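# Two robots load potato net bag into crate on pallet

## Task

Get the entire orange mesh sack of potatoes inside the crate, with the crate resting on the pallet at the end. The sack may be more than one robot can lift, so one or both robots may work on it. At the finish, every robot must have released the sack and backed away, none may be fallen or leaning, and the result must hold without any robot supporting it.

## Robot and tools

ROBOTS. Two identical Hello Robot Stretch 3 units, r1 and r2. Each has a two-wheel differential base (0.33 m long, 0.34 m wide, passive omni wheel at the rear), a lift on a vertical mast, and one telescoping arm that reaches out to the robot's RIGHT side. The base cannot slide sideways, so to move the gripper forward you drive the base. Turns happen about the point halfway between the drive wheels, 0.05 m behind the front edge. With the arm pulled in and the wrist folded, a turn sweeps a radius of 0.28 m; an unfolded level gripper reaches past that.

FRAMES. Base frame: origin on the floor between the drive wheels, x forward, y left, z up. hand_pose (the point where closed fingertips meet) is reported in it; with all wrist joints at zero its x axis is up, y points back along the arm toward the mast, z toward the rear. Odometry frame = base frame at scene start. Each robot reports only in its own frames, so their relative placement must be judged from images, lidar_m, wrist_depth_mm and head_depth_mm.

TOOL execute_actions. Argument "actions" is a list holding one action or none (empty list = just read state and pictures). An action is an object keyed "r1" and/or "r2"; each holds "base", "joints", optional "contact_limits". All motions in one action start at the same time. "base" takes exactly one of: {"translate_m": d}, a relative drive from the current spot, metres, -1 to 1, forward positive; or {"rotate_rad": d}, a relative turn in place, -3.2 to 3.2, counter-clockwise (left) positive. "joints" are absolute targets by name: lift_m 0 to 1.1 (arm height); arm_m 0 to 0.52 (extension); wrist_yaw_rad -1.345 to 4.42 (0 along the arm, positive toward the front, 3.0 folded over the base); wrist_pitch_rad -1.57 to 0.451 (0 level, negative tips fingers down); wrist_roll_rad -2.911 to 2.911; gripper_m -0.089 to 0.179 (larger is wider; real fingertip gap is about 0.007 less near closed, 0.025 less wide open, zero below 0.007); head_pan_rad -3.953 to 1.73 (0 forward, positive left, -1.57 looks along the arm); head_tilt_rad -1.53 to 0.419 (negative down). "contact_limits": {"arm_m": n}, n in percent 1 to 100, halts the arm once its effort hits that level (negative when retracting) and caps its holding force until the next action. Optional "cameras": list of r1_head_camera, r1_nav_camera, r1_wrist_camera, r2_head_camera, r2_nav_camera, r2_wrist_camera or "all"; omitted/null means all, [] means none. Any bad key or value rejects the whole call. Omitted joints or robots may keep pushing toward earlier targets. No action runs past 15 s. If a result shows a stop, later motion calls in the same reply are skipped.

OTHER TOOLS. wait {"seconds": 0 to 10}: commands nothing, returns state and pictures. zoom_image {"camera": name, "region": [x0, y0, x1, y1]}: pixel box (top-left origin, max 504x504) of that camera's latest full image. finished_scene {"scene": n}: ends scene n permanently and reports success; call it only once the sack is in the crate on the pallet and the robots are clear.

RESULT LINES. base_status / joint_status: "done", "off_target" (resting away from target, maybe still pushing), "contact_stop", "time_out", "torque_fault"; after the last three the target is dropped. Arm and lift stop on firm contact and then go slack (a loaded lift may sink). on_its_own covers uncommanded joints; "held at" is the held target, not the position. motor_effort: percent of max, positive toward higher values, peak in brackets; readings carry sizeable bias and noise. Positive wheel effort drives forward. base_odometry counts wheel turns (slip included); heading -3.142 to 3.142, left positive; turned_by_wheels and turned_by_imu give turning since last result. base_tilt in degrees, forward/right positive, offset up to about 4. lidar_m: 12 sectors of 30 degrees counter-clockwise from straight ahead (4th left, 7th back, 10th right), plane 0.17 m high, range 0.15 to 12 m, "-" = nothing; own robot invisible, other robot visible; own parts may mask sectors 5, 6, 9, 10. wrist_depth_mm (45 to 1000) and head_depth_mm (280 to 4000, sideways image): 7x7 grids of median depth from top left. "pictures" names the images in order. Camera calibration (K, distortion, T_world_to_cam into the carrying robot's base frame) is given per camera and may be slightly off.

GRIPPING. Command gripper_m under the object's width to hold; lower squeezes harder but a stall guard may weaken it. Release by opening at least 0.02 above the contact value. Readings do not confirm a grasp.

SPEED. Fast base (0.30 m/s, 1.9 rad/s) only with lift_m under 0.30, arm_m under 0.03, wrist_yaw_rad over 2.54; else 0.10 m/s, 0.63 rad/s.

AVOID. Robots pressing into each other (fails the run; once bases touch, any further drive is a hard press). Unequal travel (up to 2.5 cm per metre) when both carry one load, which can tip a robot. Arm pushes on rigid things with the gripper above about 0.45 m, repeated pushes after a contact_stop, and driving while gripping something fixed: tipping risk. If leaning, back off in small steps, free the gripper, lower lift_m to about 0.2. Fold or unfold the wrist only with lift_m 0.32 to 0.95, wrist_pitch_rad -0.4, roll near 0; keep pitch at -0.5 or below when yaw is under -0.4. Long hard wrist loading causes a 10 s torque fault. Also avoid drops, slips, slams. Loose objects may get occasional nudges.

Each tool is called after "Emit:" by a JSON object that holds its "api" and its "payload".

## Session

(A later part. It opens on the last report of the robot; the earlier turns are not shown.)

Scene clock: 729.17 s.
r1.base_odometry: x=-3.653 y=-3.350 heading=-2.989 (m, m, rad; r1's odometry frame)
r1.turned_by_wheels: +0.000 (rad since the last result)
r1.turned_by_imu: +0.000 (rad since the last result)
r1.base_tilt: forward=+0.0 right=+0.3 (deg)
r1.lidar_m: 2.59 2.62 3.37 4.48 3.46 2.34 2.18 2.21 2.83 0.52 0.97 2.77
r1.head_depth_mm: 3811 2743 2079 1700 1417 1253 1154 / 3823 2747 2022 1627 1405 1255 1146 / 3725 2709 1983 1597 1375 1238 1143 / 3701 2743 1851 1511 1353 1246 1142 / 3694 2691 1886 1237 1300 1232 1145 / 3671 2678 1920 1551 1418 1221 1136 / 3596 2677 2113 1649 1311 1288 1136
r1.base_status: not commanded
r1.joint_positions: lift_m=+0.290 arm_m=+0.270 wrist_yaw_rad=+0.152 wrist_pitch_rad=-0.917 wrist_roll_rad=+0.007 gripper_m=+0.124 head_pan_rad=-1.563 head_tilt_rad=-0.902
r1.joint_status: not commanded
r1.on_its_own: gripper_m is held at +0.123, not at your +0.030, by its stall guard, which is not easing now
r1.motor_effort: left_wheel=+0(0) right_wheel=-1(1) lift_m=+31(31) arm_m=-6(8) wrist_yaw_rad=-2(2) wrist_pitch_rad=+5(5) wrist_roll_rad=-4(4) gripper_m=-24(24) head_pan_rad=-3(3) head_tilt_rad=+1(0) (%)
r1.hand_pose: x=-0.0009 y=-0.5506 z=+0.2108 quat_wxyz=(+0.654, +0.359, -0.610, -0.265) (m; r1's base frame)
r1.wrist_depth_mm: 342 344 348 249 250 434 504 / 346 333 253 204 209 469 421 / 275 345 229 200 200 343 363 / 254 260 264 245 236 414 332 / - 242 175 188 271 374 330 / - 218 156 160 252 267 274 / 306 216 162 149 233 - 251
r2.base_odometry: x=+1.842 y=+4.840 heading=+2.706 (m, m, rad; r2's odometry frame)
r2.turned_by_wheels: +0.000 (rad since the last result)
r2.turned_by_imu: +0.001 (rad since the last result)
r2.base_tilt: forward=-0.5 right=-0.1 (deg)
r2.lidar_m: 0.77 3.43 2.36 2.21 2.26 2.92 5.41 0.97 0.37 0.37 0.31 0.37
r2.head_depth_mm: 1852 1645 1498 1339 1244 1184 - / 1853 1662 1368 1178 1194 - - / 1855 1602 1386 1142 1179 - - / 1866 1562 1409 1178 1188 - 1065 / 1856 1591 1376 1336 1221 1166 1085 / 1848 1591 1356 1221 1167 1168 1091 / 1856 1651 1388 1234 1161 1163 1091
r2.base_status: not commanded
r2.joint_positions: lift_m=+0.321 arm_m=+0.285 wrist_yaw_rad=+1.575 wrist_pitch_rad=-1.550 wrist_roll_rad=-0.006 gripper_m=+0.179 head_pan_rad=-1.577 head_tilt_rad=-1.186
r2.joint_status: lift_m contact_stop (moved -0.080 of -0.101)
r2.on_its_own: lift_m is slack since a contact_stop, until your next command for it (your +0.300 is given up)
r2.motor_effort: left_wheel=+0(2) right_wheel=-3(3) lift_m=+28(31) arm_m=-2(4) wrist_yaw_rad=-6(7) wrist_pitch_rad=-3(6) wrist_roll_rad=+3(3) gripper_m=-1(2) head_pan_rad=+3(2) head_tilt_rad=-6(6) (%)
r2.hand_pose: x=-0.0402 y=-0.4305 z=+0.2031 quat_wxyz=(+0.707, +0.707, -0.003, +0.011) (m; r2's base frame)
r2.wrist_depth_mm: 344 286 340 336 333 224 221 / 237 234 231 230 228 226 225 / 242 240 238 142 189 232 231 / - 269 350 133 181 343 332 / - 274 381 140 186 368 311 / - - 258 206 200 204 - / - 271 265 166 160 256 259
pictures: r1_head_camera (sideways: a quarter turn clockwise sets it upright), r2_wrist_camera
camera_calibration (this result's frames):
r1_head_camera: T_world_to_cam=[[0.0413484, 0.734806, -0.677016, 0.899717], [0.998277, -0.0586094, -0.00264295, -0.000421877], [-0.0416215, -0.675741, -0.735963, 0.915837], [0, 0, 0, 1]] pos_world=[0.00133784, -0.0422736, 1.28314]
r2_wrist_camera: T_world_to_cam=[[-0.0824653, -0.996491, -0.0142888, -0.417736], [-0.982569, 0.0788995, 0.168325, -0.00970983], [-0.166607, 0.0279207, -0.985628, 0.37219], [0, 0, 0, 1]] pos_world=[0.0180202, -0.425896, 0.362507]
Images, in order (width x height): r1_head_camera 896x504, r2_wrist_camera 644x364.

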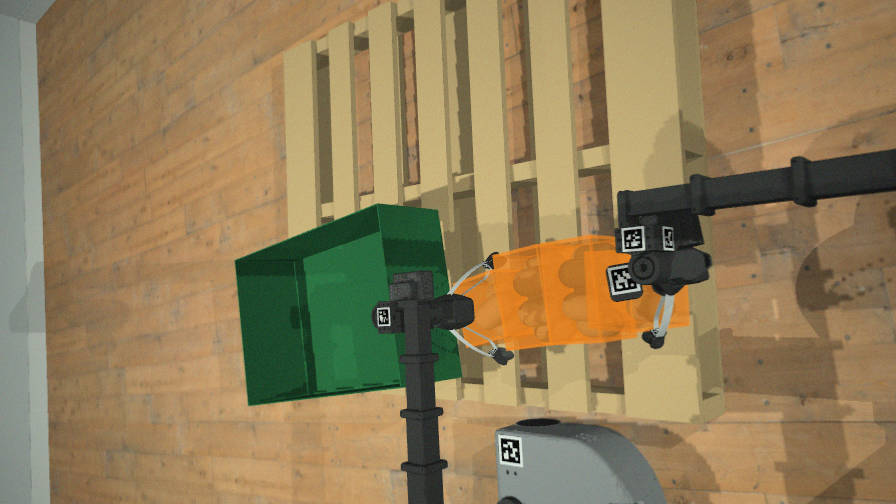

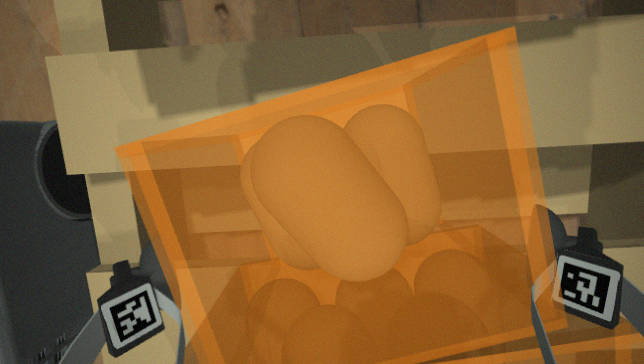

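Emit:
{"api": "execute_actions", "payload": {"actions": [{"r1":{"joints":{"gripper_m":0.05}},"r2":{"joints":{"gripper_m":0.05,"lift_m":0.325}}}], "cameras": []}}

Emit:
{"api": "execute_actions", "payload": {"actions": [{"r1":{"joints":{"gripper_m":0.04,"lift_m":0.40}},"r2":{"joints":{"gripper_m":0.04,"lift_m":0.435}}}], "cameras": ["r1_head_camera","r2_wrist_camera"]}}

Scene clock: 734.07 s.
r1.base_odometry: x=-3.653 y=-3.350 heading=-2.989 (m, m, rad; r1's odometry frame)
r1.turned_by_wheels: +0.000 (rad since the last result)
r1.turned_by_imu: +0.000 (rad since the last result)
r1.base_tilt: forward=+0.2 right=+0.4 (deg)
r1.lidar_m: 2.59 2.63 3.35 4.44 3.44 2.34 2.18 2.21 2.83 0.52 0.97 2.78
r1.head_depth_mm: 3800 2762 2097 1705 1411 1252 1155 / 3803 2741 2015 1627 1413 1250 1149 / 3710 2722 1980 1593 1372 1236 1144 / 3716 2702 1858 1513 1358 1245 1142 / 3767 2682 1887 1315 1291 1235 1140 / 3619 2687 1934 1555 1413 1228 1141 / 3567 2651 2109 1651 1310 1280 1134
r1.base_status: not commanded
r1.joint_positions: lift_m=+0.290 arm_m=+0.270 wrist_yaw_rad=+0.151 wrist_pitch_rad=-0.921 wrist_roll_rad=+0.007 gripper_m=+0.053 head_pan_rad=-1.563 head_tilt_rad=-0.902
r1.joint_status: all done
r1.motor_effort: left_wheel=+0(1) right_wheel=+1(1) lift_m=+32(31) arm_m=-6(6) wrist_yaw_rad=+0(2) wrist_pitch_rad=+6(6) wrist_roll_rad=-4(4) gripper_m=-59(100) head_pan_rad=-3(3) head_tilt_rad=+0(0) (%)
r1.hand_pose: x=-0.0012 y=-0.5498 z=+0.2102 quat_wxyz=(+0.654, +0.360, -0.610, -0.267) (m; r1's base frame)
r1.wrist_depth_mm: 353 346 344 249 251 427 502 / 351 333 251 201 207 464 422 / 273 329 229 200 200 339 359 / 254 261 263 247 235 418 334 / - 242 175 186 272 367 327 / - 220 158 161 250 265 274 / 306 215 162 149 233 - 252
r2.base_odometry: x=+1.842 y=+4.840 heading=+2.706 (m, m, rad; r2's odometry frame)
r2.turned_by_wheels: +0.000 (rad since the last result)
r2.turned_by_imu: +0.001 (rad since the last result)
r2.base_tilt: forward=-0.3 right=-0.1 (deg)
r2.lidar_m: 0.77 3.43 2.36 2.22 2.26 2.93 5.43 0.97 0.37 0.36 0.31 0.37
r2.head_depth_mm: 1855 1653 1498 1340 1248 1172 - / 1855 1664 1368 1192 1177 - - / 1875 1594 1397 1145 1172 - - / 1859 1568 1402 1174 1179 - 1061 / 1869 1585 1370 1335 1220 1169 1088 / 1856 1585 1355 1220 1166 1170 1089 / 1858 1657 1389 1233 1157 1172 1086
r2.base_status: not commanded
r2.joint_positions: lift_m=+0.325 arm_m=+0.285 wrist_yaw_rad=+1.578 wrist_pitch_rad=-1.555 wrist_roll_rad=-0.011 gripper_m=+0.052 head_pan_rad=-1.577 head_tilt_rad=-1.186
r2.joint_status: all done
r2.motor_effort: left_wheel=+0(0) right_wheel=-2(3) lift_m=+33(43) arm_m=-2(2) wrist_yaw_rad=-10(9) wrist_pitch_rad=-2(3) wrist_roll_rad=+5(5) gripper_m=-47(100) head_pan_rad=+3(4) head_tilt_rad=-6(6) (%)
r2.hand_pose: x=-0.0413 y=-0.4305 z=+0.2069 quat_wxyz=(+0.707, +0.707, +0.001, +0.012) (m; r2's base frame)
r2.wrist_depth_mm: 347 267 344 339 335 226 226 / 298 238 234 234 231 231 228 / 247 245 241 148 235 237 235 / - 273 248 138 186 349 333 / - 279 364 144 195 354 304 / - 266 261 208 202 208 254 / - 274 271 168 161 261 294
pictures: none
No camera images: the call's "cameras" was empty. Leave "cameras" out to get every camera's image.

Scene clock: 735.90 s.
r1.base_odometry: x=-3.653 y=-3.350 heading=-2.989 (m, m, rad; r1's odometry frame)
r1.turned_by_wheels: +0.000 (rad since the last result)
r1.turned_by_imu: +0.000 (rad since the last result)
r1.base_tilt: forward=+0.1 right=+0.4 (deg)
r1.lidar_m: 2.59 2.63 3.37 4.47 3.43 2.34 2.18 2.21 2.82 1.06 0.97 2.77
r1.head_depth_mm: 3763 2744 2095 1707 1417 1256 1154 / 3845 2724 2020 1630 1401 1253 1152 / 3727 2697 1985 1598 1374 1239 1132 / 3709 2684 1851 1500 1308 1249 1142 / 3728 2688 1857 1297 1192 1230 1140 / 3642 2695 1874 1610 1419 1229 1136 / 3640 2668 2086 1730 1315 1283 1140
r1.base_status: not commanded
r1.joint_positions: lift_m=+0.399 arm_m=+0.270 wrist_yaw_rad=+0.161 wrist_pitch_rad=-0.925 wrist_roll_rad=-0.004 gripper_m=+0.053 head_pan_rad=-1.563 head_tilt_rad=-0.902
r1.joint_status: gripper_m off_target (ended at +0.053, target +0.040); the others done
r1.on_its_own: gripper_m is held at +0.050, not at your +0.040, by its stall guard, which is still easing
r1.motor_effort: left_wheel=+2(2) right_wheel=-3(3) lift_m=+53(55) arm_m=-6(6) wrist_yaw_rad=-11(13) wrist_pitch_rad=+7(10) wrist_roll_rad=+2(4) gripper_m=-59(100) head_pan_rad=-3(3) head_tilt_rad=+0(0) (%)
r1.hand_pose: x=+0.0001 y=-0.5486 z=+0.3188 quat_wxyz=(+0.657, +0.366, -0.604, -0.263) (m; r1's base frame)
r1.wrist_depth_mm: 419 455 512 262 269 608 683 / 384 450 449 227 304 570 607 / 412 430 238 209 223 518 520 / 470 374 247 241 244 446 638 / - 349 184 198 520 429 430 / - 320 162 165 362 409 533 / 402 403 170 152 337 - 365
r2.base_odometry: x=+1.842 y=+4.840 heading=+2.705 (m, m, rad; r2's odometry frame)
r2.turned_by_wheels: -0.001 (rad since the last result)
r2.turned_by_imu: -0.001 (rad since the last result)
r2.base_tilt: forward=-0.4 right=-0.1 (deg)
r2.lidar_m: 0.77 3.44 2.35 2.22 2.26 2.92 5.41 0.97 2.72 2.56 0.31 0.37
r2.head_depth_mm: 1845 1653 1510 1338 1240 1190 - / 1856 1655 1372 1090 1176 1190 - / 1844 1591 1412 1045 1166 - - / 1854 1563 1413 1139 1182 - 1069 / 1860 1587 1373 1336 1222 1165 1085 / 1867 1592 1350 1217 1163 1163 1093 / 1853 1665 1393 1234 1165 1175 1083
r2.base_status: not commanded
r2.joint_positions: lift_m=+0.434 arm_m=+0.285 wrist_yaw_rad=+1.569 wrist_pitch_rad=-1.561 wrist_roll_rad=+0.005 gripper_m=+0.051 head_pan_rad=-1.577 head_tilt_rad=-1.186
r2.joint_status: gripper_m off_target (ended at +0.051, target +0.040); the others done
r2.on_its_own: gripper_m is held at +0.049, not at your +0.040, by its stall guard, which is still easing
r2.motor_effort: left_wheel=-11(12) right_wheel=+10(12) lift_m=+56(58) arm_m=-2(2) wrist_yaw_rad=+1(9) wrist_pitch_rad=+0(2) wrist_roll_rad=-1(5) gripper_m=-45(94) head_pan_rad=+2(2) head_tilt_rad=-6(5) (%)
r2.hand_pose: x=-0.0430 y=-0.4304 z=+0.3159 quat_wxyz=(+0.707, +0.707, -0.006, +0.001) (m; r2's base frame)
r2.wrist_depth_mm: 453 367 440 440 439 431 330 / 464 454 340 336 331 328 325 / 472 350 344 148 196 409 354 / - 378 381 139 187 447 359 / - - 368 146 201 356 354 / - - 377 216 203 213 483 / - 540 407 178 167 385 381
pictures: r1_head_camera (sideways: a quarter turn clockwise sets it upright), r2_wrist_camera
camera_calibration (this result's frames):
r1_head_camera: T_world_to_cam=[[0.0413483, 0.734806, -0.677016, 0.899717], [0.998278, -0.0586092, -0.00264295, -0.000421877], [-0.0416214, -0.675741, -0.735963, 0.915837], [0, 0, 0, 1]] pos_world=[0.00133785, -0.0422736, 1.28314]
r2_wrist_camera: T_world_to_cam=[[-0.0998734, -0.994909, -0.013464, -0.416553], [-0.979212, 0.0958787, 0.178749, -0.0272228], [-0.176548, 0.0310364, -0.983803, 0.483205], [0, 0, 0, 1]] pos_world=[0.0170495, -0.426819, 0.474636]
Images, in order (width x height): r1_head_camera 896x504, r2_wrist_camera 644x364.

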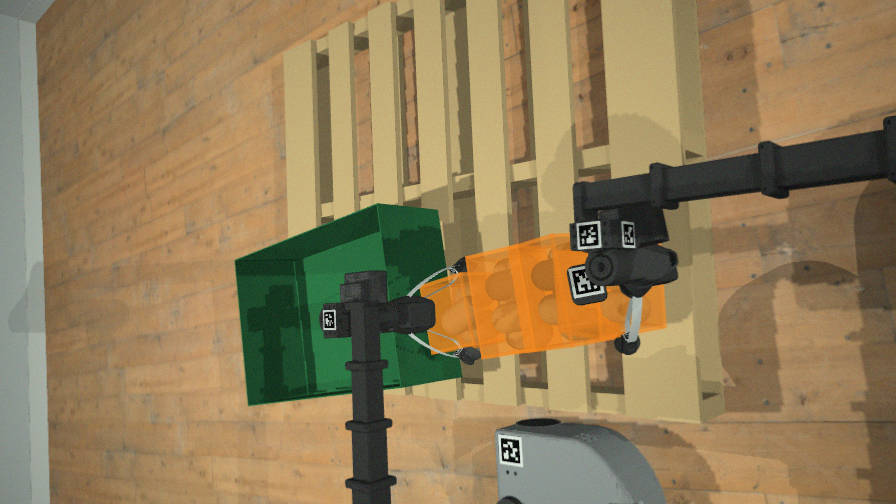

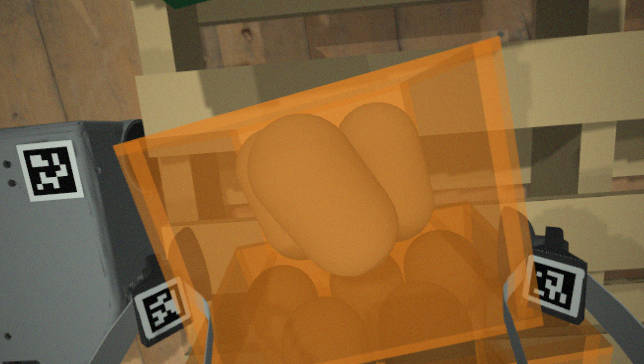

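Emit:
{"api": "execute_actions", "payload": {"actions": [{"r1":{"joints":{"gripper_m":0.045,"lift_m":0.52}},"r2":{"joints":{"gripper_m":0.045,"lift_m":0.555}}}], "cameras": []}}

Emit:
{"api": "execute_actions", "payload": {"actions": [{"r1":{"joints":{"gripper_m":0.04,"arm_m":0.52},"contact_limits":{"arm_m":50}},"r2":{"joints":{"gripper_m":0.04},"base":{"translate_m":0.26}}}], "cameras": ["r1_head_camera","r2_wrist_camera"]}}

Scene clock: 742.90 s.
r1.base_odometry: x=-3.653 y=-3.350 heading=-2.989 (m, m, rad; r1's odometry frame)
r1.turned_by_wheels: +0.000 (rad since the last result)
r1.turned_by_imu: +0.001 (rad since the last result)
r1.base_tilt: forward=+0.2 right=+0.2 (deg)
r1.lidar_m: 2.59 2.64 3.37 4.48 3.43 2.33 2.18 2.21 2.83 1.06 0.97 2.77
r1.head_depth_mm: 3802 2756 2100 1709 1414 1260 1152 / 3859 2753 2024 1643 1414 1249 1168 / 3704 2723 1989 1589 - 1236 1142 / 3723 2701 1803 1474 - 1231 1146 / 3711 2687 993 1176 1255 1233 1140 / 3631 2663 1828 1611 1413 1229 1136 / 3620 2658 1898 1735 1308 1280 1141
r1.base_status: not commanded
r1.joint_positions: lift_m=+0.519 arm_m=+0.270 wrist_yaw_rad=+0.161 wrist_pitch_rad=-0.925 wrist_roll_rad=-0.004 gripper_m=+0.053 head_pan_rad=-1.563 head_tilt_rad=-0.902
r1.joint_status: gripper_m off_target (ended at +0.053, target +0.045); the others done
r1.on_its_own: gripper_m is held at +0.050, not at your +0.045, by its stall guard, which is still easing; wrist_yaw_rad is at rest, and its effort (-13) is outside its rest range (-12 to +12)
r1.motor_effort: left_wheel=+2(2) right_wheel=-3(3) lift_m=+54(55) arm_m=-6(6) wrist_yaw_rad=-13(12) wrist_pitch_rad=+7(7) wrist_roll_rad=+2(2) gripper_m=-59(100) head_pan_rad=-3(3) head_tilt_rad=+1(1) (%)
r1.hand_pose: x=+0.0001 y=-0.5486 z=+0.4388 quat_wxyz=(+0.658, +0.366, -0.603, -0.263) (m; r1's base frame)
r1.wrist_depth_mm: 562 829 832 262 269 813 942 / 523 556 624 229 306 739 808 / 485 523 237 208 223 703 727 / 479 545 248 241 244 621 631 / - 473 184 198 540 558 713 / - 426 162 166 605 633 542 / 500 507 170 152 448 617 620
r2.base_odometry: x=+1.842 y=+4.840 heading=+2.705 (m, m, rad; r2's odometry frame)
r2.turned_by_wheels: +0.000 (rad since the last result)
r2.turned_by_imu: +0.001 (rad since the last result)
r2.base_tilt: forward=-0.3 right=+0.0 (deg)
r2.lidar_m: 0.77 3.45 2.36 2.22 2.26 2.93 5.40 0.97 2.72 2.56 0.31 0.37
r2.head_depth_mm: 1866 1653 1500 1328 1239 1179 - / 1859 1657 1374 1193 1180 - - / 1856 1600 - 956 1163 - - / 1854 1586 - 1200 1179 - 1064 / 1861 1594 1369 1332 1217 1166 1089 / 1850 1581 1358 1214 1164 1161 1091 / 1856 1655 1398 1231 1165 1165 1088
r2.base_status: not commanded
r2.joint_positions: lift_m=+0.554 arm_m=+0.285 wrist_yaw_rad=+1.569 wrist_pitch_rad=-1.561 wrist_roll_rad=+0.005 gripper_m=+0.055 head_pan_rad=-1.577 head_tilt_rad=-1.186
r2.joint_status: gripper_m off_target (ended at +0.055, target +0.045); the others done
r2.on_its_own: gripper_m is held at +0.054, not at your +0.045, by its stall guard, which is still easing
r2.motor_effort: left_wheel=-12(12) right_wheel=+10(11) lift_m=+56(58) arm_m=-2(2) wrist_yaw_rad=+1(2) wrist_pitch_rad=+0(0) wrist_roll_rad=-1(1) gripper_m=-23(100) head_pan_rad=+3(3) head_tilt_rad=-6(6) (%)
r2.hand_pose: x=-0.0430 y=-0.4304 z=+0.4359 quat_wxyz=(+0.707, +0.707, -0.006, +0.001) (m; r2's base frame)
r2.wrist_depth_mm: 562 562 417 532 533 484 530 / 577 573 466 452 449 441 436 / 593 587 461 148 196 471 549 / - - 487 139 187 471 465 / - - 490 146 201 478 584 / - - 531 215 201 213 498 / 684 673 530 179 168 506 509
pictures: none
No camera images: the call's "cameras" was empty. Leave "cameras" out to get every camera's image.

Scene clock: 746.57 s.
r1.base_odometry: x=-3.653 y=-3.350 heading=-2.988 (m, m, rad; r1's odometry frame)
r1.turned_by_wheels: +0.000 (rad since the last result)
r1.turned_by_imu: +0.001 (rad since the last result)
r1.base_tilt: forward=+0.1 right=+0.4 (deg)
r1.lidar_m: 2.59 2.64 3.39 4.47 3.44 2.33 2.18 2.21 2.83 1.06 1.21 2.77
r1.head_depth_mm: 3779 2786 2076 1700 1416 1251 1152 / 3780 2746 2026 1628 1411 1252 1170 / 3785 2735 1989 1621 1399 1237 1147 / 3718 2720 1904 1507 1432 1233 1141 / 3694 1821 1385 1461 1419 1230 1138 / 3661 2460 1924 1558 1419 1224 1133 / 3631 2471 2092 1520 1450 1278 1140
r1.base_status: not commanded
r1.joint_positions: lift_m=+0.519 arm_m=+0.520 wrist_yaw_rad=+0.160 wrist_pitch_rad=-0.886 wrist_roll_rad=-0.003 gripper_m=+0.063 head_pan_rad=-1.563 head_tilt_rad=-0.902
r1.joint_status: gripper_m off_target (ended at +0.063, target +0.040); the others done
r1.on_its_own: gripper_m is held at +0.060, not at your +0.040, by its stall guard, which is still easing
r1.motor_effort: left_wheel=+4(4) right_wheel=-5(5) lift_m=+53(53) arm_m=-2(3) wrist_yaw_rad=-11(25) wrist_pitch_rad=-4(23) wrist_roll_rad=+1(10) gripper_m=-54(100) head_pan_rad=-3(2) head_tilt_rad=+1(0) (%)
r1.contact_limits: arm_m 50 (drawing in: default 27, maximum 45; extending or still: default 38, maximum 61)
r1.hand_pose: x=+0.0012 y=-0.8068 z=+0.4443 quat_wxyz=(+0.662, +0.354, -0.611, -0.251) (m; r1's base frame)
r1.wrist_depth_mm: 601 876 523 272 663 870 - / 552 582 411 243 319 746 867 / 501 538 254 212 422 681 771 / 475 547 249 243 247 661 693 / - 500 192 203 573 592 606 / - 432 165 170 498 595 672 / 491 409 164 152 549 - 497
r2.base_odometry: x=+1.607 y=+4.950 heading=+2.704 (m, m, rad; r2's odometry frame)
r2.turned_by_wheels: -0.001 (rad since the last result)
r2.turned_by_imu: +0.000 (rad since the last result)
r2.base_tilt: forward=-0.2 right=+0.0 (deg)
r2.lidar_m: 3.11 3.16 2.39 2.24 2.28 2.94 5.67 1.21 0.28 0.26 0.26 0.33
r2.head_depth_mm: 1847 1514 1348 1218 1217 1180 - / 1846 1588 1379 1186 1239 - - / 1844 1578 - 959 1178 - - / 1855 1613 - 1104 1163 - 1064 / 1857 1587 1367 1235 1159 1166 1083 / 1857 1580 1394 1227 1164 1168 1089 / 1851 1564 1398 1217 1164 1170 1090
r2.base_status: done
r2.joint_positions: lift_m=+0.554 arm_m=+0.285 wrist_yaw_rad=+1.568 wrist_pitch_rad=-1.562 wrist_roll_rad=+0.007 gripper_m=+0.062 head_pan_rad=-1.577 head_tilt_rad=-1.186
r2.joint_status: gripper_m off_target (ended at +0.062, target +0.040)
r2.on_its_own: gripper_m is held at +0.062, not at your +0.040, by its stall guard, which is still easing
r2.motor_effort: left_wheel=-18(21) right_wheel=+17(20) lift_m=+56(56) arm_m=-2(2) wrist_yaw_rad=+1(2) wrist_pitch_rad=+0(11) wrist_roll_rad=-2(2) gripper_m=-15(98) head_pan_rad=+3(2) head_tilt_rad=-6(6) (%)
r2.hand_pose: x=-0.0431 y=-0.4303 z=+0.4359 quat_wxyz=(+0.707, +0.707, -0.006, +0.000) (m; r2's base frame)
r2.wrist_depth_mm: 560 327 433 432 427 374 295 / 588 342 450 445 442 400 293 / 588 322 450 149 448 424 307 / - 300 355 140 187 349 455 / - - 341 146 197 485 482 / - - 503 217 205 208 488 / 686 675 544 179 167 516 508
pictures: r1_head_camera (sideways: a quarter turn clockwise sets it upright), r2_wrist_camera
camera_calibration (this result's frames):
r1_head_camera: T_world_to_cam=[[0.0413521, 0.7348, -0.677022, 0.899724], [0.998277, -0.0586144, -0.00264245, -0.000422528], [-0.0416249, -0.675746, -0.735958, 0.915831], [0, 0, 0, 1]] pos_world=[0.00133763, -0.0422737, 1.28314]
r2_wrist_camera: T_world_to_cam=[[-0.102448, -0.994648, -0.0134227, -0.414956], [-0.978856, 0.0984016, 0.179329, -0.0479766], [-0.177048, 0.0315108, -0.983698, 0.601381], [0, 0, 0, 1]] pos_world=[0.0169998, -0.426964, 0.594611]
Images, in order (width x height): r1_head_camera 896x504, r2_wrist_camera 644x364.

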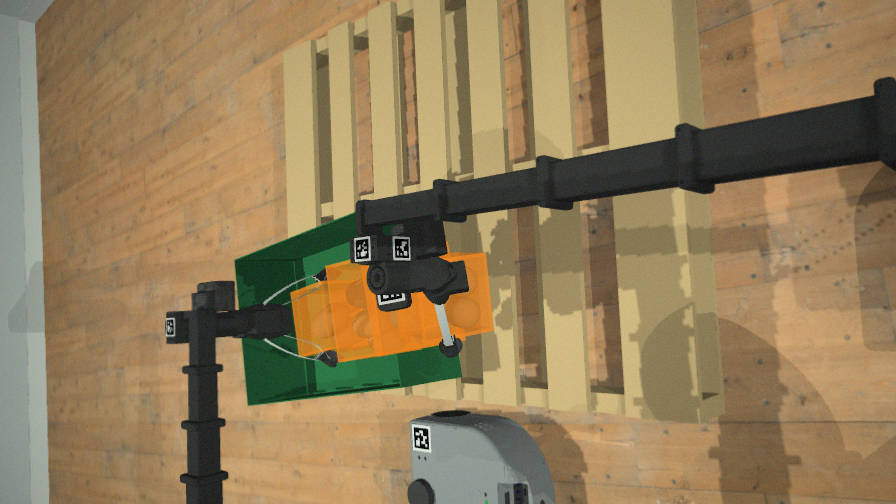

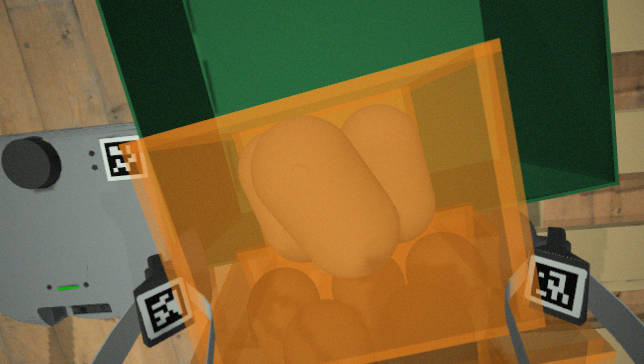

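Emit:
{"api": "execute_actions", "payload": {"actions": [{"r1":{"joints":{"gripper_m":0.045,"lift_m":0.47},"base":{"translate_m":-0.06}},"r2":{"joints":{"gripper_m":0.045,"lift_m":0.50,"arm_m":0.345}}}], "cameras": []}}

Emit:
{"api": "execute_actions", "payload": {"actions": [{"r1":{"joints":{"gripper_m":0.179}},"r2":{"joints":{"gripper_m":0.04}}}], "cameras": []}}

Emit:
{"api": "execute_actions", "payload": {"actions": [{"r1":{"joints":{"lift_m":0.6}},"r2":{"joints":{"gripper_m":0.045},"base":{"translate_m":0.2}}}], "cameras": ["r1_head_camera","r2_wrist_camera"]}}

Scene clock: 753.63 s.
r1.base_odometry: x=-3.594 y=-3.340 heading=-2.988 (m, m, rad; r1's odometry frame)
r1.turned_by_wheels: +0.000 (rad since the last result)
r1.turned_by_imu: +0.001 (rad since the last result)
r1.base_tilt: forward=+0.0 right=+0.2 (deg)
r1.lidar_m: 2.64 2.69 3.46 4.45 3.37 2.27 2.12 2.15 2.75 1.07 1.23 2.83
r1.head_depth_mm: 3847 2735 2149 1651 1414 1247 1152 / 3839 2740 2043 1630 1405 1257 1161 / 3744 2705 1987 1625 1400 1244 1142 / 3734 2725 1871 1464 1419 1236 1144 / 3719 2673 1396 1296 1418 1229 1140 / 3706 2685 1863 1513 1412 1226 1133 / 3618 2691 2102 1552 1442 1238 1135
r1.base_status: done
r1.joint_positions: lift_m=+0.470 arm_m=+0.520 wrist_yaw_rad=+0.216 wrist_pitch_rad=-0.946 wrist_roll_rad=-0.006 gripper_m=+0.057 head_pan_rad=-1.563 head_tilt_rad=-0.902
r1.joint_status: gripper_m off_target (ended at +0.057, target +0.045); the others done
r1.on_its_own: wrist_yaw_rad is held at +0.201, not at your +0.150, by its stall guard, which is not easing now; gripper_m is held at +0.055, not at your +0.045, by its stall guard, which is still easing; wrist_yaw_rad is at rest, and its effort (-15) is outside its rest range (-12 to +12)
r1.motor_effort: left_wheel=+5(14) right_wheel=-6(17) lift_m=+34(44) arm_m=-2(2) wrist_yaw_rad=-15(35) wrist_pitch_rad=+13(14) wrist_roll_rad=+2(8) gripper_m=-32(100) head_pan_rad=-3(3) head_tilt_rad=+0(0) (%)
r1.hand_pose: x=+0.0064 y=-0.7925 z=+0.3868 quat_wxyz=(+0.662, +0.389, -0.589, -0.251) (m; r1's base frame)
r1.wrist_depth_mm: 496 522 380 247 248 503 789 / 456 538 448 226 290 608 697 / 486 485 237 205 268 617 617 / 546 453 446 239 243 536 556 / - 512 190 447 458 614 613 / - 383 165 170 528 458 471 / 436 371 159 151 428 526 446
r2.base_odometry: x=+1.607 y=+4.950 heading=+2.705 (m, m, rad; r2's odometry frame)
r2.turned_by_wheels: +0.001 (rad since the last result)
r2.turned_by_imu: -0.054 (rad since the last result)
r2.base_tilt: forward=-0.4 right=-0.1 (deg)
r2.lidar_m: 3.11 3.15 2.43 2.23 2.25 2.82 5.66 1.22 0.29 0.26 0.26 0.32
r2.head_depth_mm: 1853 1648 1326 1258 1234 1178 - / 1864 1567 1350 1222 1176 - - / 1860 1581 1376 1010 1232 - - / 1858 1691 1319 1168 1162 - 1064 / 1850 1593 1381 1236 1167 1170 1085 / 1854 1571 1382 1221 1162 1165 1086 / 1860 1664 1403 1211 1152 1164 1085
r2.base_status: not commanded
r2.joint_positions: lift_m=+0.521 arm_m=+0.344 wrist_yaw_rad=+1.572 wrist_pitch_rad=-1.561 wrist_roll_rad=-0.020 gripper_m=+0.056 head_pan_rad=-1.576 head_tilt_rad=-1.186
r2.joint_status: lift_m contact_stop (moved -0.033 of -0.054); gripper_m off_target (ended at +0.056, target +0.045); the others done
r2.on_its_own: gripper_m is held at +0.054, not at your +0.045, by its stall guard, which is still easing; lift_m is slack since a contact_stop, until your next command for it (your +0.500 is given up)
r2.motor_effort: left_wheel=-3(18) right_wheel=+2(17) lift_m=+28(50) arm_m=+11(13) wrist_yaw_rad=-2(7) wrist_pitch_rad=+0(3) wrist_roll_rad=+8(8) gripper_m=-49(100) head_pan_rad=+3(3) head_tilt_rad=-6(6) (%)
r2.hand_pose: x=-0.0429 y=-0.4894 z=+0.4028 quat_wxyz=(+0.707, +0.707, +0.004, +0.011) (m; r2's base frame)
r2.wrist_depth_mm: 279 407 406 404 403 290 395 / 275 383 422 417 411 309 410 / 270 356 188 143 419 323 413 / 264 333 186 136 201 453 550 / - 294 312 144 216 454 443 / - - 470 212 183 537 580 / 645 635 498 181 172 479 474
pictures: none
No camera images: the call's "cameras" was empty. Leave "cameras" out to get every camera's image.

not run: a stop came earlier in this reply.

not run: a stop came earlier in this reply.

Resting on the rim.

Emit:
{"api": "execute_actions", "payload": {"actions": [{"r1":{"joints":{"gripper_m":0.179}},"r2":{"joints":{"gripper_m":0.04,"lift_m":0.53}}}], "cameras": []}}

Emit:
{"api": "execute_actions", "payload": {"actions": [{"r1":{"joints":{"lift_m":0.62}},"r2":{"joints":{"gripper_m":0.045},"base":{"translate_m":0.2}}}], "cameras": ["r1_head_camera","r2_wrist_camera"]}}

Scene clock: 759.37 s.
r1.base_odometry: x=-3.594 y=-3.340 heading=-2.989 (m, m, rad; r1's odometry frame)
r1.turned_by_wheels: +0.000 (rad since the last result)
r1.turned_by_imu: +0.000 (rad since the last result)
r1.base_tilt: forward=+0.0 right=+0.2 (deg)
r1.lidar_m: 2.65 2.69 3.47 4.47 3.34 2.26 2.12 2.15 2.75 0.85 1.23 2.83
r1.head_depth_mm: 3793 2761 2148 1650 1415 1254 1158 / 3822 2714 1999 1631 1407 1254 1152 / 3797 2719 1947 1627 1410 1231 1150 / 3761 2707 1864 1464 1422 1237 1144 / 3721 2722 1390 1385 1397 1231 1143 / 3653 2681 1895 1512 1414 1231 1134 / 3666 2680 2104 1555 1440 1243 1139
r1.base_status: not commanded
r1.joint_positions: lift_m=+0.470 arm_m=+0.520 wrist_yaw_rad=+0.201 wrist_pitch_rad=-0.914 wrist_roll_rad=+0.001 gripper_m=+0.179 head_pan_rad=-1.564 head_tilt_rad=-0.900
r1.joint_status: all done
r1.on_its_own: wrist_yaw_rad is held at +0.201, not at your +0.150, by its stall guard, which is not easing now
r1.motor_effort: left_wheel=-2(8) right_wheel=+1(6) lift_m=+37(38) arm_m=-2(2) wrist_yaw_rad=+1(17) wrist_pitch_rad=+4(17) wrist_roll_rad=-1(2) gripper_m=+0(96) head_pan_rad=-3(3) head_tilt_rad=+0(1) (%)
r1.hand_pose: x=+0.0058 y=-0.7997 z=+0.3909 quat_wxyz=(+0.662, +0.374, -0.600, -0.248) (m; r1's base frame)
r1.wrist_depth_mm: 516 548 398 282 379 729 832 / 478 544 468 294 342 703 723 / 473 532 489 313 501 621 641 / 550 460 467 325 537 550 727 / 445 520 447 404 485 626 536 / - 393 512 518 452 464 477 / 376 370 380 392 451 - 441
r2.base_odometry: x=+1.607 y=+4.950 heading=+2.705 (m, m, rad; r2's odometry frame)
r2.turned_by_wheels: +0.000 (rad since the last result)
r2.turned_by_imu: -0.027 (rad since the last result)
r2.base_tilt: forward=-0.2 right=+0.0 (deg)
r2.lidar_m: 3.12 3.14 2.45 2.24 2.25 2.76 5.53 1.22 0.50 0.26 0.26 0.31
r2.head_depth_mm: 1863 1620 1320 1283 1229 1179 - / 1844 1577 1388 1248 1218 - - / 1850 1592 1342 1074 1237 - - / 1830 1602 1327 1044 1156 - 1066 / 1851 1578 1391 1229 1156 1173 1088 / 1845 1658 1382 1218 1146 1166 1091 / 1849 1664 1388 1203 1151 1164 1090
r2.base_status: not commanded
r2.joint_positions: lift_m=+0.529 arm_m=+0.345 wrist_yaw_rad=+1.579 wrist_pitch_rad=-1.561 wrist_roll_rad=-0.021 gripper_m=+0.056 head_pan_rad=-1.575 head_tilt_rad=-1.188
r2.joint_status: gripper_m off_target (ended at +0.056, target +0.040); the others done
r2.on_its_own: gripper_m is held at +0.057, not at your +0.040, by its stall guard, which is still easing
r2.motor_effort: left_wheel=-10(47) right_wheel=+10(35) lift_m=+55(57) arm_m=+1(11) wrist_yaw_rad=-11(19) wrist_pitch_rad=+1(5) wrist_roll_rad=+8(14) gripper_m=-6(100) head_pan_rad=+2(4) head_tilt_rad=-5(6) (%)
r2.hand_pose: x=-0.0430 y=-0.4904 z=+0.4109 quat_wxyz=(+0.707, +0.707, +0.007, +0.014) (m; r2's base frame)
r2.wrist_depth_mm: 282 413 413 407 407 289 512 / 281 385 417 164 150 309 413 / 274 359 164 122 166 426 425 / - 324 324 127 214 495 549 / - 289 470 145 213 451 447 / - - 483 202 196 531 593 / 650 648 512 494 489 487 482
pictures: none
No camera images: the call's "cameras" was empty. Leave "cameras" out to get every camera's image.

Scene clock: 762.33 s.
r1.base_odometry: x=-3.594 y=-3.340 heading=-2.989 (m, m, rad; r1's odometry frame)
r1.turned_by_wheels: +0.000 (rad since the last result)
r1.turned_by_imu: +0.000 (rad since the last result)
r1.base_tilt: forward=+0.0 right=+0.0 (deg)
r1.lidar_m: 2.65 2.69 3.44 4.46 3.33 2.26 2.12 2.15 2.74 1.09 1.38 2.84
r1.head_depth_mm: 3845 2727 2169 1634 1426 1258 1166 / 3782 2739 1994 1634 1404 1249 - / 3764 2752 1990 1637 1367 1241 1149 / 3707 2722 2137 1576 1429 1236 1143 / 3767 1867 1387 1322 1420 1237 1138 / 3717 2573 1891 1513 1418 1227 1133 / 3671 2492 2110 1609 1466 1233 1140
r1.base_status: not commanded
r1.joint_positions: lift_m=+0.620 arm_m=+0.520 wrist_yaw_rad=+0.201 wrist_pitch_rad=-0.913 wrist_roll_rad=+0.001 gripper_m=+0.179 head_pan_rad=-1.564 head_tilt_rad=-0.900
r1.joint_status: all done
r1.on_its_own: wrist_yaw_rad is held at +0.201, not at your +0.150, by its stall guard, which is not easing now
r1.motor_effort: left_wheel=-1(1) right_wheel=+1(1) lift_m=+43(44) arm_m=-2(2) wrist_yaw_rad=+0(1) wrist_pitch_rad=+4(4) wrist_roll_rad=-1(1) gripper_m=+1(1) head_pan_rad=-3(3) head_tilt_rad=+0(0) (%)
r1.hand_pose: x=+0.0058 y=-0.7999 z=+0.5408 quat_wxyz=(+0.663, +0.374, -0.600, -0.247) (m; r1's base frame)
r1.wrist_depth_mm: 749 766 779 830 779 - - / 677 700 581 406 716 956 968 / 761 716 556 404 551 851 866 / 719 740 615 386 678 773 780 / 680 601 445 601 674 684 748 / - 534 640 594 595 753 677 / 571 506 519 638 598 - 595
r2.base_odometry: x=+1.426 y=+5.035 heading=+2.703 (m, m, rad; r2's odometry frame)
r2.turned_by_wheels: -0.001 (rad since the last result)
r2.turned_by_imu: -0.168 (rad since the last result)
r2.base_tilt: forward=-0.4 right=-0.1 (deg)
r2.lidar_m: 0.35 2.94 2.75 2.29 2.28 2.55 4.12 1.38 0.26 0.21 0.21 0.23
r2.head_depth_mm: 1851 1646 1388 1268 1243 1175 - / 1835 1538 1374 1214 1218 - - / 1859 1562 1340 1132 1149 - - / 1851 1581 1206 1203 1157 - 1071 / 1845 1591 1374 1217 1141 1168 1088 / 1845 1653 1412 1210 1128 1161 1088 / 1848 1655 1420 1191 1140 1145 1087
r2.base_status: done
r2.joint_positions: lift_m=+0.529 arm_m=+0.345 wrist_yaw_rad=+1.626 wrist_pitch_rad=-1.563 wrist_roll_rad=-0.020 gripper_m=+0.062 head_pan_rad=-1.575 head_tilt_rad=-1.188
r2.joint_status: gripper_m off_target (ended at +0.062, target +0.045)
r2.on_its_own: wrist_yaw_rad is held at +1.615, not at your +1.570, by its stall guard, which is not easing now; gripper_m is held at +0.062, not at your +0.045, by its stall guard, which is still easing; left_wheel is at rest, and its effort (-27) is outside its rest range (-18 to +18); right_wheel is at rest, and its effort (+28) is outside its rest range (-18 to +18)
r2.motor_effort: left_wheel=-27(33) right_wheel=+28(35) lift_m=+44(55) arm_m=-1(1) wrist_yaw_rad=-12(34) wrist_pitch_rad=+1(1) wrist_roll_rad=+8(23) gripper_m=-13(88) head_pan_rad=+2(2) head_tilt_rad=-5(5) (%)
r2.hand_pose: x=-0.0433 y=-0.4915 z=+0.4115 quat_wxyz=(+0.707, +0.706, +0.024, +0.029) (m; r2's base frame)
r2.wrist_depth_mm: 353 417 415 408 404 280 401 / 326 424 425 421 417 292 520 / 303 422 439 429 422 303 431 / 286 382 445 149 192 300 560 / 281 347 460 149 200 487 458 / - 303 318 165 212 474 570 / 649 650 498 188 177 501 491
pictures: r1_head_camera (sideways: a quarter turn clockwise sets it upright), r2_wrist_camera
camera_calibration (this result's frames):
r1_head_camera: T_world_to_cam=[[0.0416162, 0.733706, -0.678191, 0.901247], [0.998257, -0.0589666, -0.00253687, -0.000559847], [-0.0418519, -0.676904, -0.734881, 0.914431], [0, 0, 0, 1]] pos_world=[0.00132311, -0.0423019, 1.28321]
r2_wrist_camera: T_world_to_cam=[[-0.0184128, -0.999744, -0.0131195, -0.475098], [-0.98348, 0.0157468, 0.180331, -0.0790191], [-0.180078, 0.0162231, -0.983519, 0.571511], [0, 0, 0, 1]] pos_world=[0.016455, -0.483004, 0.570108]
Images, in order (width x height): r1_head_camera 896x504, r2_wrist_camera 644x364.

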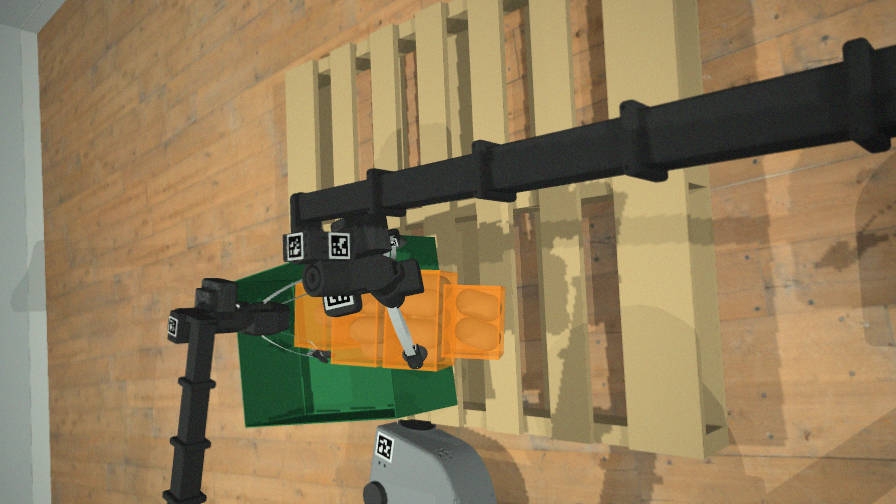

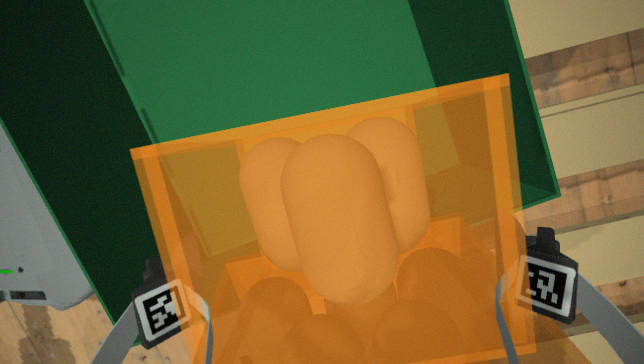

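Emit:
{"api": "execute_actions", "payload": {"actions": [{"r1":{"joints":{"arm_m":0.0,"lift_m":0.7,"wrist_yaw_rad":0.15},"base":{"translate_m":-0.3}},"r2":{"base":{"translate_m":-0.03},"joints":{"gripper_m":0.05}}}], "cameras": []}}

Emit:
{"api": "execute_actions", "payload": {"actions": [{"r1":{"base":{"rotate_rad":-0.6}}}], "cameras": []}}

Emit:
{"api": "execute_actions", "payload": {"actions": [{"r1":{"base":{"translate_m":0.42}}}], "cameras": []}}

Emit:
{"api": "execute_actions", "payload": {"actions": [{"r1":{"base":{"rotate_rad":0.6}}}], "cameras": ["r1_head_camera","r1_nav_camera"]}}

Scene clock: 774.40 s.
r1.base_odometry: x=-3.297 y=-3.295 heading=-2.989 (m, m, rad; r1's odometry frame)
r1.turned_by_wheels: +0.000 (rad since the last result)
r1.turned_by_imu: +0.000 (rad since the last result)
r1.base_tilt: forward=+0.0 right=+0.3 (deg)
r1.lidar_m: 2.95 3.00 3.83 4.44 2.88 1.95 1.82 1.85 2.36 1.13 1.14 3.15
r1.head_depth_mm: 3462 2781 2159 1772 1501 1322 - / 3777 2751 2162 1729 1382 1244 - / 3776 2710 1994 1628 1378 1240 - / 3755 2700 1942 1621 1431 1232 - / 3761 2688 1951 1610 1423 1233 1133 / 3687 2693 1901 1536 1422 1224 1140 / 3684 2678 1409 1326 1367 1218 1139
r1.base_status: done
r1.joint_positions: lift_m=+0.700 arm_m=+0.001 wrist_yaw_rad=+0.152 wrist_pitch_rad=-0.913 wrist_roll_rad=+0.001 gripper_m=+0.179 head_pan_rad=-1.564 head_tilt_rad=-0.900
r1.joint_status: all done
r1.motor_effort: left_wheel=+0(5) right_wheel=+1(5) lift_m=+44(46) arm_m=-5(3) wrist_yaw_rad=-2(3) wrist_pitch_rad=+4(4) wrist_roll_rad=-1(1) gripper_m=+1(0) head_pan_rad=-3(3) head_tilt_rad=+0(1) (%)
r1.hand_pose: x=-0.0008 y=-0.2818 z=+0.6209 quat_wxyz=(+0.656, +0.359, -0.609, -0.263) (m; r1's base frame)
r1.wrist_depth_mm: - - 918 - - - - / 965 879 934 948 - - - / 764 766 874 855 935 - - / 793 732 739 785 858 978 - / 774 783 801 745 734 914 948 / - 719 750 785 805 861 886 / 639 678 711 740 746 - 826
r2.base_odometry: x=+1.453 y=+5.022 heading=+2.703 (m, m, rad; r2's odometry frame)
r2.turned_by_wheels: +0.000 (rad since the last result)
r2.turned_by_imu: +0.002 (rad since the last result)
r2.base_tilt: forward=-0.3 right=-0.1 (deg)
r2.lidar_m: 0.37 2.97 2.75 2.28 2.28 2.54 4.10 1.49 0.27 0.22 0.22 0.24
r2.head_depth_mm: 1852 1652 1371 1270 1242 1178 - / 1849 1526 1390 1285 1236 - - / 1836 1574 1346 1078 1157 - - / 1844 1593 1070 1197 1163 - 1062 / 1854 1591 1386 1231 1143 1171 1088 / 1852 1653 1404 1196 1136 1157 1088 / 1852 1662 1432 1195 1135 1144 1091
r2.base_status: done
r2.joint_positions: lift_m=+0.530 arm_m=+0.345 wrist_yaw_rad=+1.631 wrist_pitch_rad=-1.561 wrist_roll_rad=-0.027 gripper_m=+0.076 head_pan_rad=-1.575 head_tilt_rad=-1.188
r2.joint_status: gripper_m off_target (ended at +0.076, target +0.050)
r2.on_its_own: wrist_yaw_rad is held at +1.615, not at your +1.570, by its stall guard, which is not easing now; gripper_m is held at +0.074, not at your +0.050, by its stall guard, which is still easing; wrist_yaw_rad is at rest, and its effort (-17) is outside its rest range (-12 to +12)
r2.motor_effort: left_wheel=-5(33) right_wheel=+6(23) lift_m=+21(45) arm_m=-1(1) wrist_yaw_rad=-17(18) wrist_pitch_rad=+0(1) wrist_roll_rad=+10(11) gripper_m=-35(100) head_pan_rad=+2(2) head_tilt_rad=-4(5) (%)
r2.hand_pose: x=-0.0430 y=-0.4916 z=+0.4125 quat_wxyz=(+0.707, +0.706, +0.028, +0.034) (m; r2's base frame)
r2.wrist_depth_mm: 340 419 420 415 409 290 522 / 311 425 428 425 419 299 529 / 289 408 437 150 179 303 432 / 281 372 451 139 186 337 562 / - 337 415 146 197 468 459 / - 300 254 207 199 484 598 / 650 650 494 187 180 502 488
pictures: none
No camera images: the call's "cameras" was empty. Leave "cameras" out to get every camera's image.

Scene clock: 776.30 s.
r1.base_odometry: x=-3.297 y=-3.295 heading=+2.695 (m, m, rad; r1's odometry frame)
r1.turned_by_wheels: -0.600 (rad since the last result)
r1.turned_by_imu: -0.604 (rad since the last result)
r1.base_tilt: forward=+0.0 right=+0.2 (deg)
r1.lidar_m: 3.26 2.95 2.97 3.61 4.44 3.20 2.02 1.82 1.83 2.23 1.13 1.14
r1.head_depth_mm: 1800 2004 2095 1764 1495 1327 - / 1958 2196 2147 1780 1498 1346 - / 2141 2421 2146 1764 1487 1338 - / 2351 2595 2131 1744 1493 1343 - / 2614 2713 2110 1740 1386 1267 1129 / 2933 2714 2118 1702 1391 1204 1140 / 3275 2670 2093 1624 1387 1156 1117
r1.base_status: done
r1.joint_positions: lift_m=+0.700 arm_m=+0.001 wrist_yaw_rad=+0.152 wrist_pitch_rad=-0.913 wrist_roll_rad=+0.001 gripper_m=+0.179 head_pan_rad=-1.564 head_tilt_rad=-0.900
r1.joint_status: not commanded
r1.motor_effort: left_wheel=+3(6) right_wheel=-2(5) lift_m=+43(43) arm_m=-5(5) wrist_yaw_rad=-1(2) wrist_pitch_rad=+4(4) wrist_roll_rad=-1(1) gripper_m=+0(0) head_pan_rad=-3(3) head_tilt_rad=+0(0) (%)
r1.hand_pose: x=-0.0008 y=-0.2818 z=+0.6209 quat_wxyz=(+0.656, +0.359, -0.609, -0.263) (m; r1's base frame)
r1.wrist_depth_mm: 876 972 - - - - - / 803 893 928 - - - - / 746 791 845 988 - - - / 779 710 738 837 967 - - / 648 683 802 846 896 947 956 / - 733 758 790 828 848 880 / 666 685 708 732 751 - 826
r2.base_odometry: x=+1.453 y=+5.022 heading=+2.703 (m, m, rad; r2's odometry frame)
r2.turned_by_wheels: +0.000 (rad since the last result)
r2.turned_by_imu: +0.000 (rad since the last result)
r2.base_tilt: forward=-0.3 right=-0.1 (deg)
r2.lidar_m: 0.37 2.97 2.74 2.28 2.28 2.53 4.12 1.49 0.27 0.22 0.22 0.24
r2.head_depth_mm: 1844 1651 1370 1264 1243 1181 - / 1841 1535 1399 1274 1234 - - / 1835 1557 1346 1075 1154 - - / 1846 1604 1069 1198 1161 - 1066 / 1850 1585 1392 1232 1144 1167 1088 / 1854 1656 1415 1209 1135 1157 1088 / 1851 1658 1415 1197 1138 1142 1082
r2.base_status: not commanded
r2.joint_positions: lift_m=+0.530 arm_m=+0.345 wrist_yaw_rad=+1.631 wrist_pitch_rad=-1.561 wrist_roll_rad=-0.027 gripper_m=+0.086 head_pan_rad=-1.575 head_tilt_rad=-1.188
r2.joint_status: not commanded
r2.on_its_own: wrist_yaw_rad is held at +1.615, not at your +1.570, by its stall guard, which is not easing now; gripper_m is held at +0.085, not at your +0.050, by its stall guard, which is still easing; wrist_yaw_rad is at rest, and its effort (-18) is outside its rest range (-12 to +12)
r2.motor_effort: left_wheel=-4(4) right_wheel=+6(7) lift_m=+21(22) arm_m=-1(1) wrist_yaw_rad=-18(17) wrist_pitch_rad=+1(0) wrist_roll_rad=+10(10) gripper_m=-30(34) head_pan_rad=+3(2) head_tilt_rad=-5(5) (%)
r2.hand_pose: x=-0.0430 y=-0.4916 z=+0.4125 quat_wxyz=(+0.707, +0.706, +0.028, +0.034) (m; r2's base frame)
r2.wrist_depth_mm: 339 418 418 414 411 288 517 / 310 426 427 423 420 293 521 / 291 410 436 150 179 303 433 / 281 372 450 139 185 334 571 / - 335 413 146 198 469 453 / - 300 254 207 199 484 595 / 653 647 502 188 181 497 486
pictures: none
No camera images: the call's "cameras" was empty. Leave "cameras" out to get every camera's image.

Scene clock: 781.97 s.
r1.base_odometry: x=-3.676 y=-3.113 heading=+2.695 (m, m, rad; r1's odometry frame)
r1.turned_by_wheels: +0.000 (rad since the last result)
r1.turned_by_imu: +0.004 (rad since the last result)
r1.base_tilt: forward=+0.0 right=+0.2 (deg)
r1.lidar_m: 2.91 2.63 2.64 3.22 4.71 3.74 2.38 2.14 2.15 2.62 0.85 0.85
r1.head_depth_mm: 2148 2376 2160 1768 1498 1322 - / 2322 2549 2158 1771 1348 1302 - / 2524 2673 2163 1761 1406 1219 - / 2810 2711 2143 1646 1399 1346 - / 3136 2708 2120 1644 1401 1208 1070 / 3335 2701 1958 1655 1364 1207 1028 / 3636 2674 2100 1596 1340 1154 1075
r1.base_status: done
r1.joint_positions: lift_m=+0.700 arm_m=+0.001 wrist_yaw_rad=+0.152 wrist_pitch_rad=-0.913 wrist_roll_rad=+0.001 gripper_m=+0.179 head_pan_rad=-1.564 head_tilt_rad=-0.900
r1.joint_status: not commanded
r1.motor_effort: left_wheel=+2(8) right_wheel=-1(2) lift_m=+43(44) arm_m=-5(5) wrist_yaw_rad=-1(2) wrist_pitch_rad=+4(4) wrist_roll_rad=-1(1) gripper_m=+0(0) head_pan_rad=-3(2) head_tilt_rad=+0(0) (%)
r1.hand_pose: x=-0.0008 y=-0.2818 z=+0.6209 quat_wxyz=(+0.656, +0.359, -0.609, -0.263) (m; r1's base frame)
r1.wrist_depth_mm: 567 608 - - - - - / 581 599 888 992 - - - / 738 639 814 886 922 - - / 700 801 746 791 916 - - / 660 671 797 720 748 875 966 / - 620 640 665 805 859 892 / 552 571 616 727 762 - 827
r2.base_odometry: x=+1.453 y=+5.022 heading=+2.703 (m, m, rad; r2's odometry frame)
r2.turned_by_wheels: +0.000 (rad since the last result)
r2.turned_by_imu: +0.001 (rad since the last result)
r2.base_tilt: forward=-0.4 right=-0.1 (deg)
r2.lidar_m: 0.37 2.97 2.73 2.29 2.27 2.53 4.09 1.11 0.27 0.22 0.22 0.24
r2.head_depth_mm: 1855 1652 1374 1262 1247 1177 - / 1846 1544 1390 1275 1232 - - / 1855 1565 1350 1077 1145 - - / 1846 1601 1071 1191 1161 - 1064 / 1857 1598 1393 1228 1149 1168 1093 / 1860 1643 1414 1202 1128 1153 1090 / 1867 1657 1416 1206 1131 1145 1085
r2.base_status: not commanded
r2.joint_positions: lift_m=+0.530 arm_m=+0.345 wrist_yaw_rad=+1.631 wrist_pitch_rad=-1.561 wrist_roll_rad=-0.027 gripper_m=+0.108 head_pan_rad=-1.575 head_tilt_rad=-1.188
r2.joint_status: not commanded
r2.on_its_own: wrist_yaw_rad is held at +1.615, not at your +1.570, by its stall guard, which is not easing now; gripper_m is held at +0.107, not at your +0.050, by its stall guard, which is not easing now; wrist_yaw_rad is at rest, and its effort (-17) is outside its rest range (-12 to +12)
r2.motor_effort: left_wheel=-5(4) right_wheel=+8(7) lift_m=+21(22) arm_m=-1(1) wrist_yaw_rad=-17(18) wrist_pitch_rad=+0(0) wrist_roll_rad=+10(10) gripper_m=-21(30) head_pan_rad=+2(3) head_tilt_rad=-5(4) (%)
r2.hand_pose: x=-0.0431 y=-0.4916 z=+0.4125 quat_wxyz=(+0.707, +0.706, +0.028, +0.034) (m; r2's base frame)
r2.wrist_depth_mm: 337 418 415 412 406 283 524 / 312 428 430 425 424 293 526 / 290 409 434 149 179 306 433 / 281 374 447 139 185 333 563 / - 335 413 146 197 466 455 / - 299 253 206 199 487 593 / 648 644 506 187 180 496 488
pictures: none
No camera images: the call's "cameras" was empty. Leave "cameras" out to get every camera's image.

Scene clock: 783.87 s.
r1.base_odometry: x=-3.676 y=-3.113 heading=-2.988 (m, m, rad; r1's odometry frame)
r1.turned_by_wheels: +0.600 (rad since the last result)
r1.turned_by_imu: +0.604 (rad since the last result)
r1.base_tilt: forward=+0.0 right=+0.3 (deg)
r1.lidar_m: 2.62 2.67 3.43 4.69 3.39 2.29 2.14 2.18 2.78 0.85 1.11 2.81
r1.head_depth_mm: 3860 2749 2176 1675 1448 1233 - / 3734 2744 2156 1680 1438 1223 - / 3671 2739 2142 1589 1397 1218 - / 3582 2714 1755 1362 1309 1273 - / 3541 2732 1117 1331 1282 1202 1055 / 3496 2686 1720 1610 1391 1183 1061 / 3437 2672 1982 1735 1389 1286 1119
r1.base_status: done
r1.joint_positions: lift_m=+0.700 arm_m=+0.001 wrist_yaw_rad=+0.152 wrist_pitch_rad=-0.913 wrist_roll_rad=+0.001 gripper_m=+0.179 head_pan_rad=-1.564 head_tilt_rad=-0.900
r1.joint_status: not commanded
r1.motor_effort: left_wheel=-2(8) right_wheel=+2(6) lift_m=+43(44) arm_m=-6(6) wrist_yaw_rad=-2(2) wrist_pitch_rad=+4(4) wrist_roll_rad=-1(1) gripper_m=+0(0) head_pan_rad=-2(3) head_tilt_rad=-1(0) (%)
r1.hand_pose: x=-0.0008 y=-0.2818 z=+0.6209 quat_wxyz=(+0.656, +0.359, -0.609, -0.263) (m; r1's base frame)
r1.wrist_depth_mm: - 893 929 722 807 - - / 959 914 916 661 766 - - / 877 925 915 688 909 959 - / 813 845 749 881 817 901 959 / 765 778 777 726 749 866 825 / - 690 635 661 789 726 741 / 666 686 614 605 630 - 746
r2.base_odometry: x=+1.453 y=+5.022 heading=+2.703 (m, m, rad; r2's odometry frame)
r2.turned_by_wheels: +0.000 (rad since the last result)
r2.turned_by_imu: +0.000 (rad since the last result)
r2.base_tilt: forward=-0.3 right=-0.1 (deg)
r2.lidar_m: 0.37 2.97 2.75 2.28 2.28 2.54 4.12 1.11 0.27 0.22 0.22 0.24
r2.head_depth_mm: 1845 1658 1371 1263 1247 1180 - / 1851 1537 1388 1277 1239 - - / 1847 1558 1343 1078 1148 - - / 1848 1605 1071 1197 1163 - 1068 / 1849 1584 1392 1233 1144 1164 1089 / 1843 1661 1405 1206 1136 1152 1092 / 1837 1659 1417 1195 1132 1145 1091
r2.base_status: not commanded
r2.joint_positions: lift_m=+0.530 arm_m=+0.345 wrist_yaw_rad=+1.631 wrist_pitch_rad=-1.561 wrist_roll_rad=-0.027 gripper_m=+0.108 head_pan_rad=-1.575 head_tilt_rad=-1.188
r2.joint_status: not commanded
r2.on_its_own: wrist_yaw_rad is held at +1.615, not at your +1.570, by its stall guard, which is not easing now; gripper_m is held at +0.107, not at your +0.050, by its stall guard, which is not easing now; wrist_yaw_rad is at rest, and its effort (-17) is outside its rest range (-12 to +12)
r2.motor_effort: left_wheel=-5(5) right_wheel=+7(7) lift_m=+21(21) arm_m=-1(1) wrist_yaw_rad=-17(17) wrist_pitch_rad=+1(0) wrist_roll_rad=+10(10) gripper_m=-21(22) head_pan_rad=+3(1) head_tilt_rad=-5(5) (%)
r2.hand_pose: x=-0.0431 y=-0.4916 z=+0.4125 quat_wxyz=(+0.707, +0.706, +0.028, +0.034) (m; r2's base frame)
r2.wrist_depth_mm: 335 417 418 413 408 283 515 / 312 429 429 424 417 293 529 / 290 408 441 150 178 301 432 / 279 373 452 139 186 332 564 / - 337 413 146 197 467 456 / - 298 253 206 199 484 593 / 646 654 503 187 181 493 485
pictures: r1_head_camera (sideways: a quarter turn clockwise sets it upright), r1_nav_camera (sideways: a quarter turn counterclockwise sets it upright)
camera_calibration (this result's frames):
r1_head_camera: T_world_to_cam=[[0.0416161, 0.733706, -0.678191, 0.901247], [0.998257, -0.0589665, -0.00253689, -0.000559826], [-0.0418519, -0.676903, -0.734881, 0.914431], [0, 0, 0, 1]] pos_world=[0.00132311, -0.0423019, 1.28321]
r1_nav_camera: T_world_to_cam=[[-0.0471096, -0.827184, 0.559953, -0.686757], [-0.99834, 0.0203885, -0.053873, 0.126804], [0.0331463, -0.561561, -0.826771, 1.02531], [0, 0, 0, 1]] pos_world=[0.0602557, 0.00511396, 1.23908]
Images, in order (width x height): r1_head_camera 896x504, r1_nav_camera 672x504.

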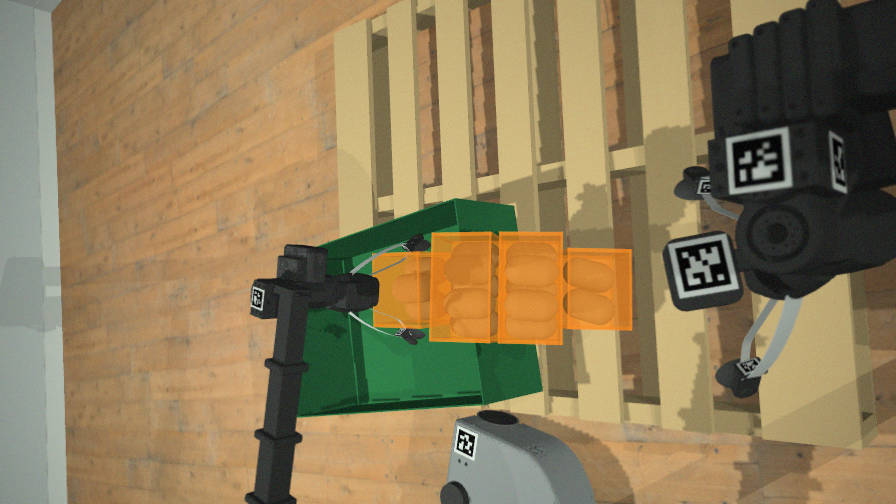

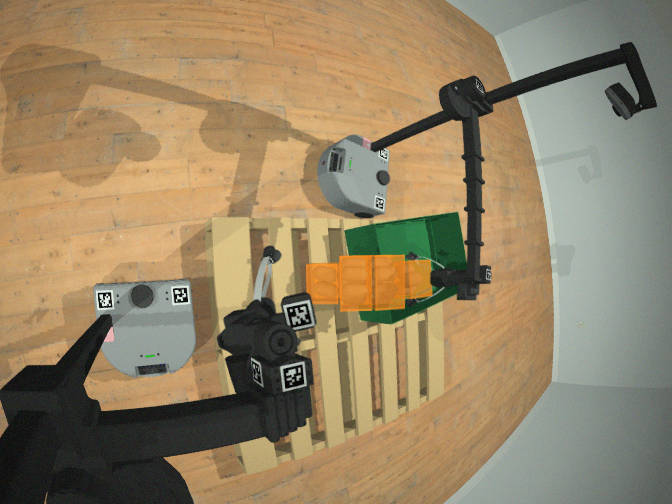

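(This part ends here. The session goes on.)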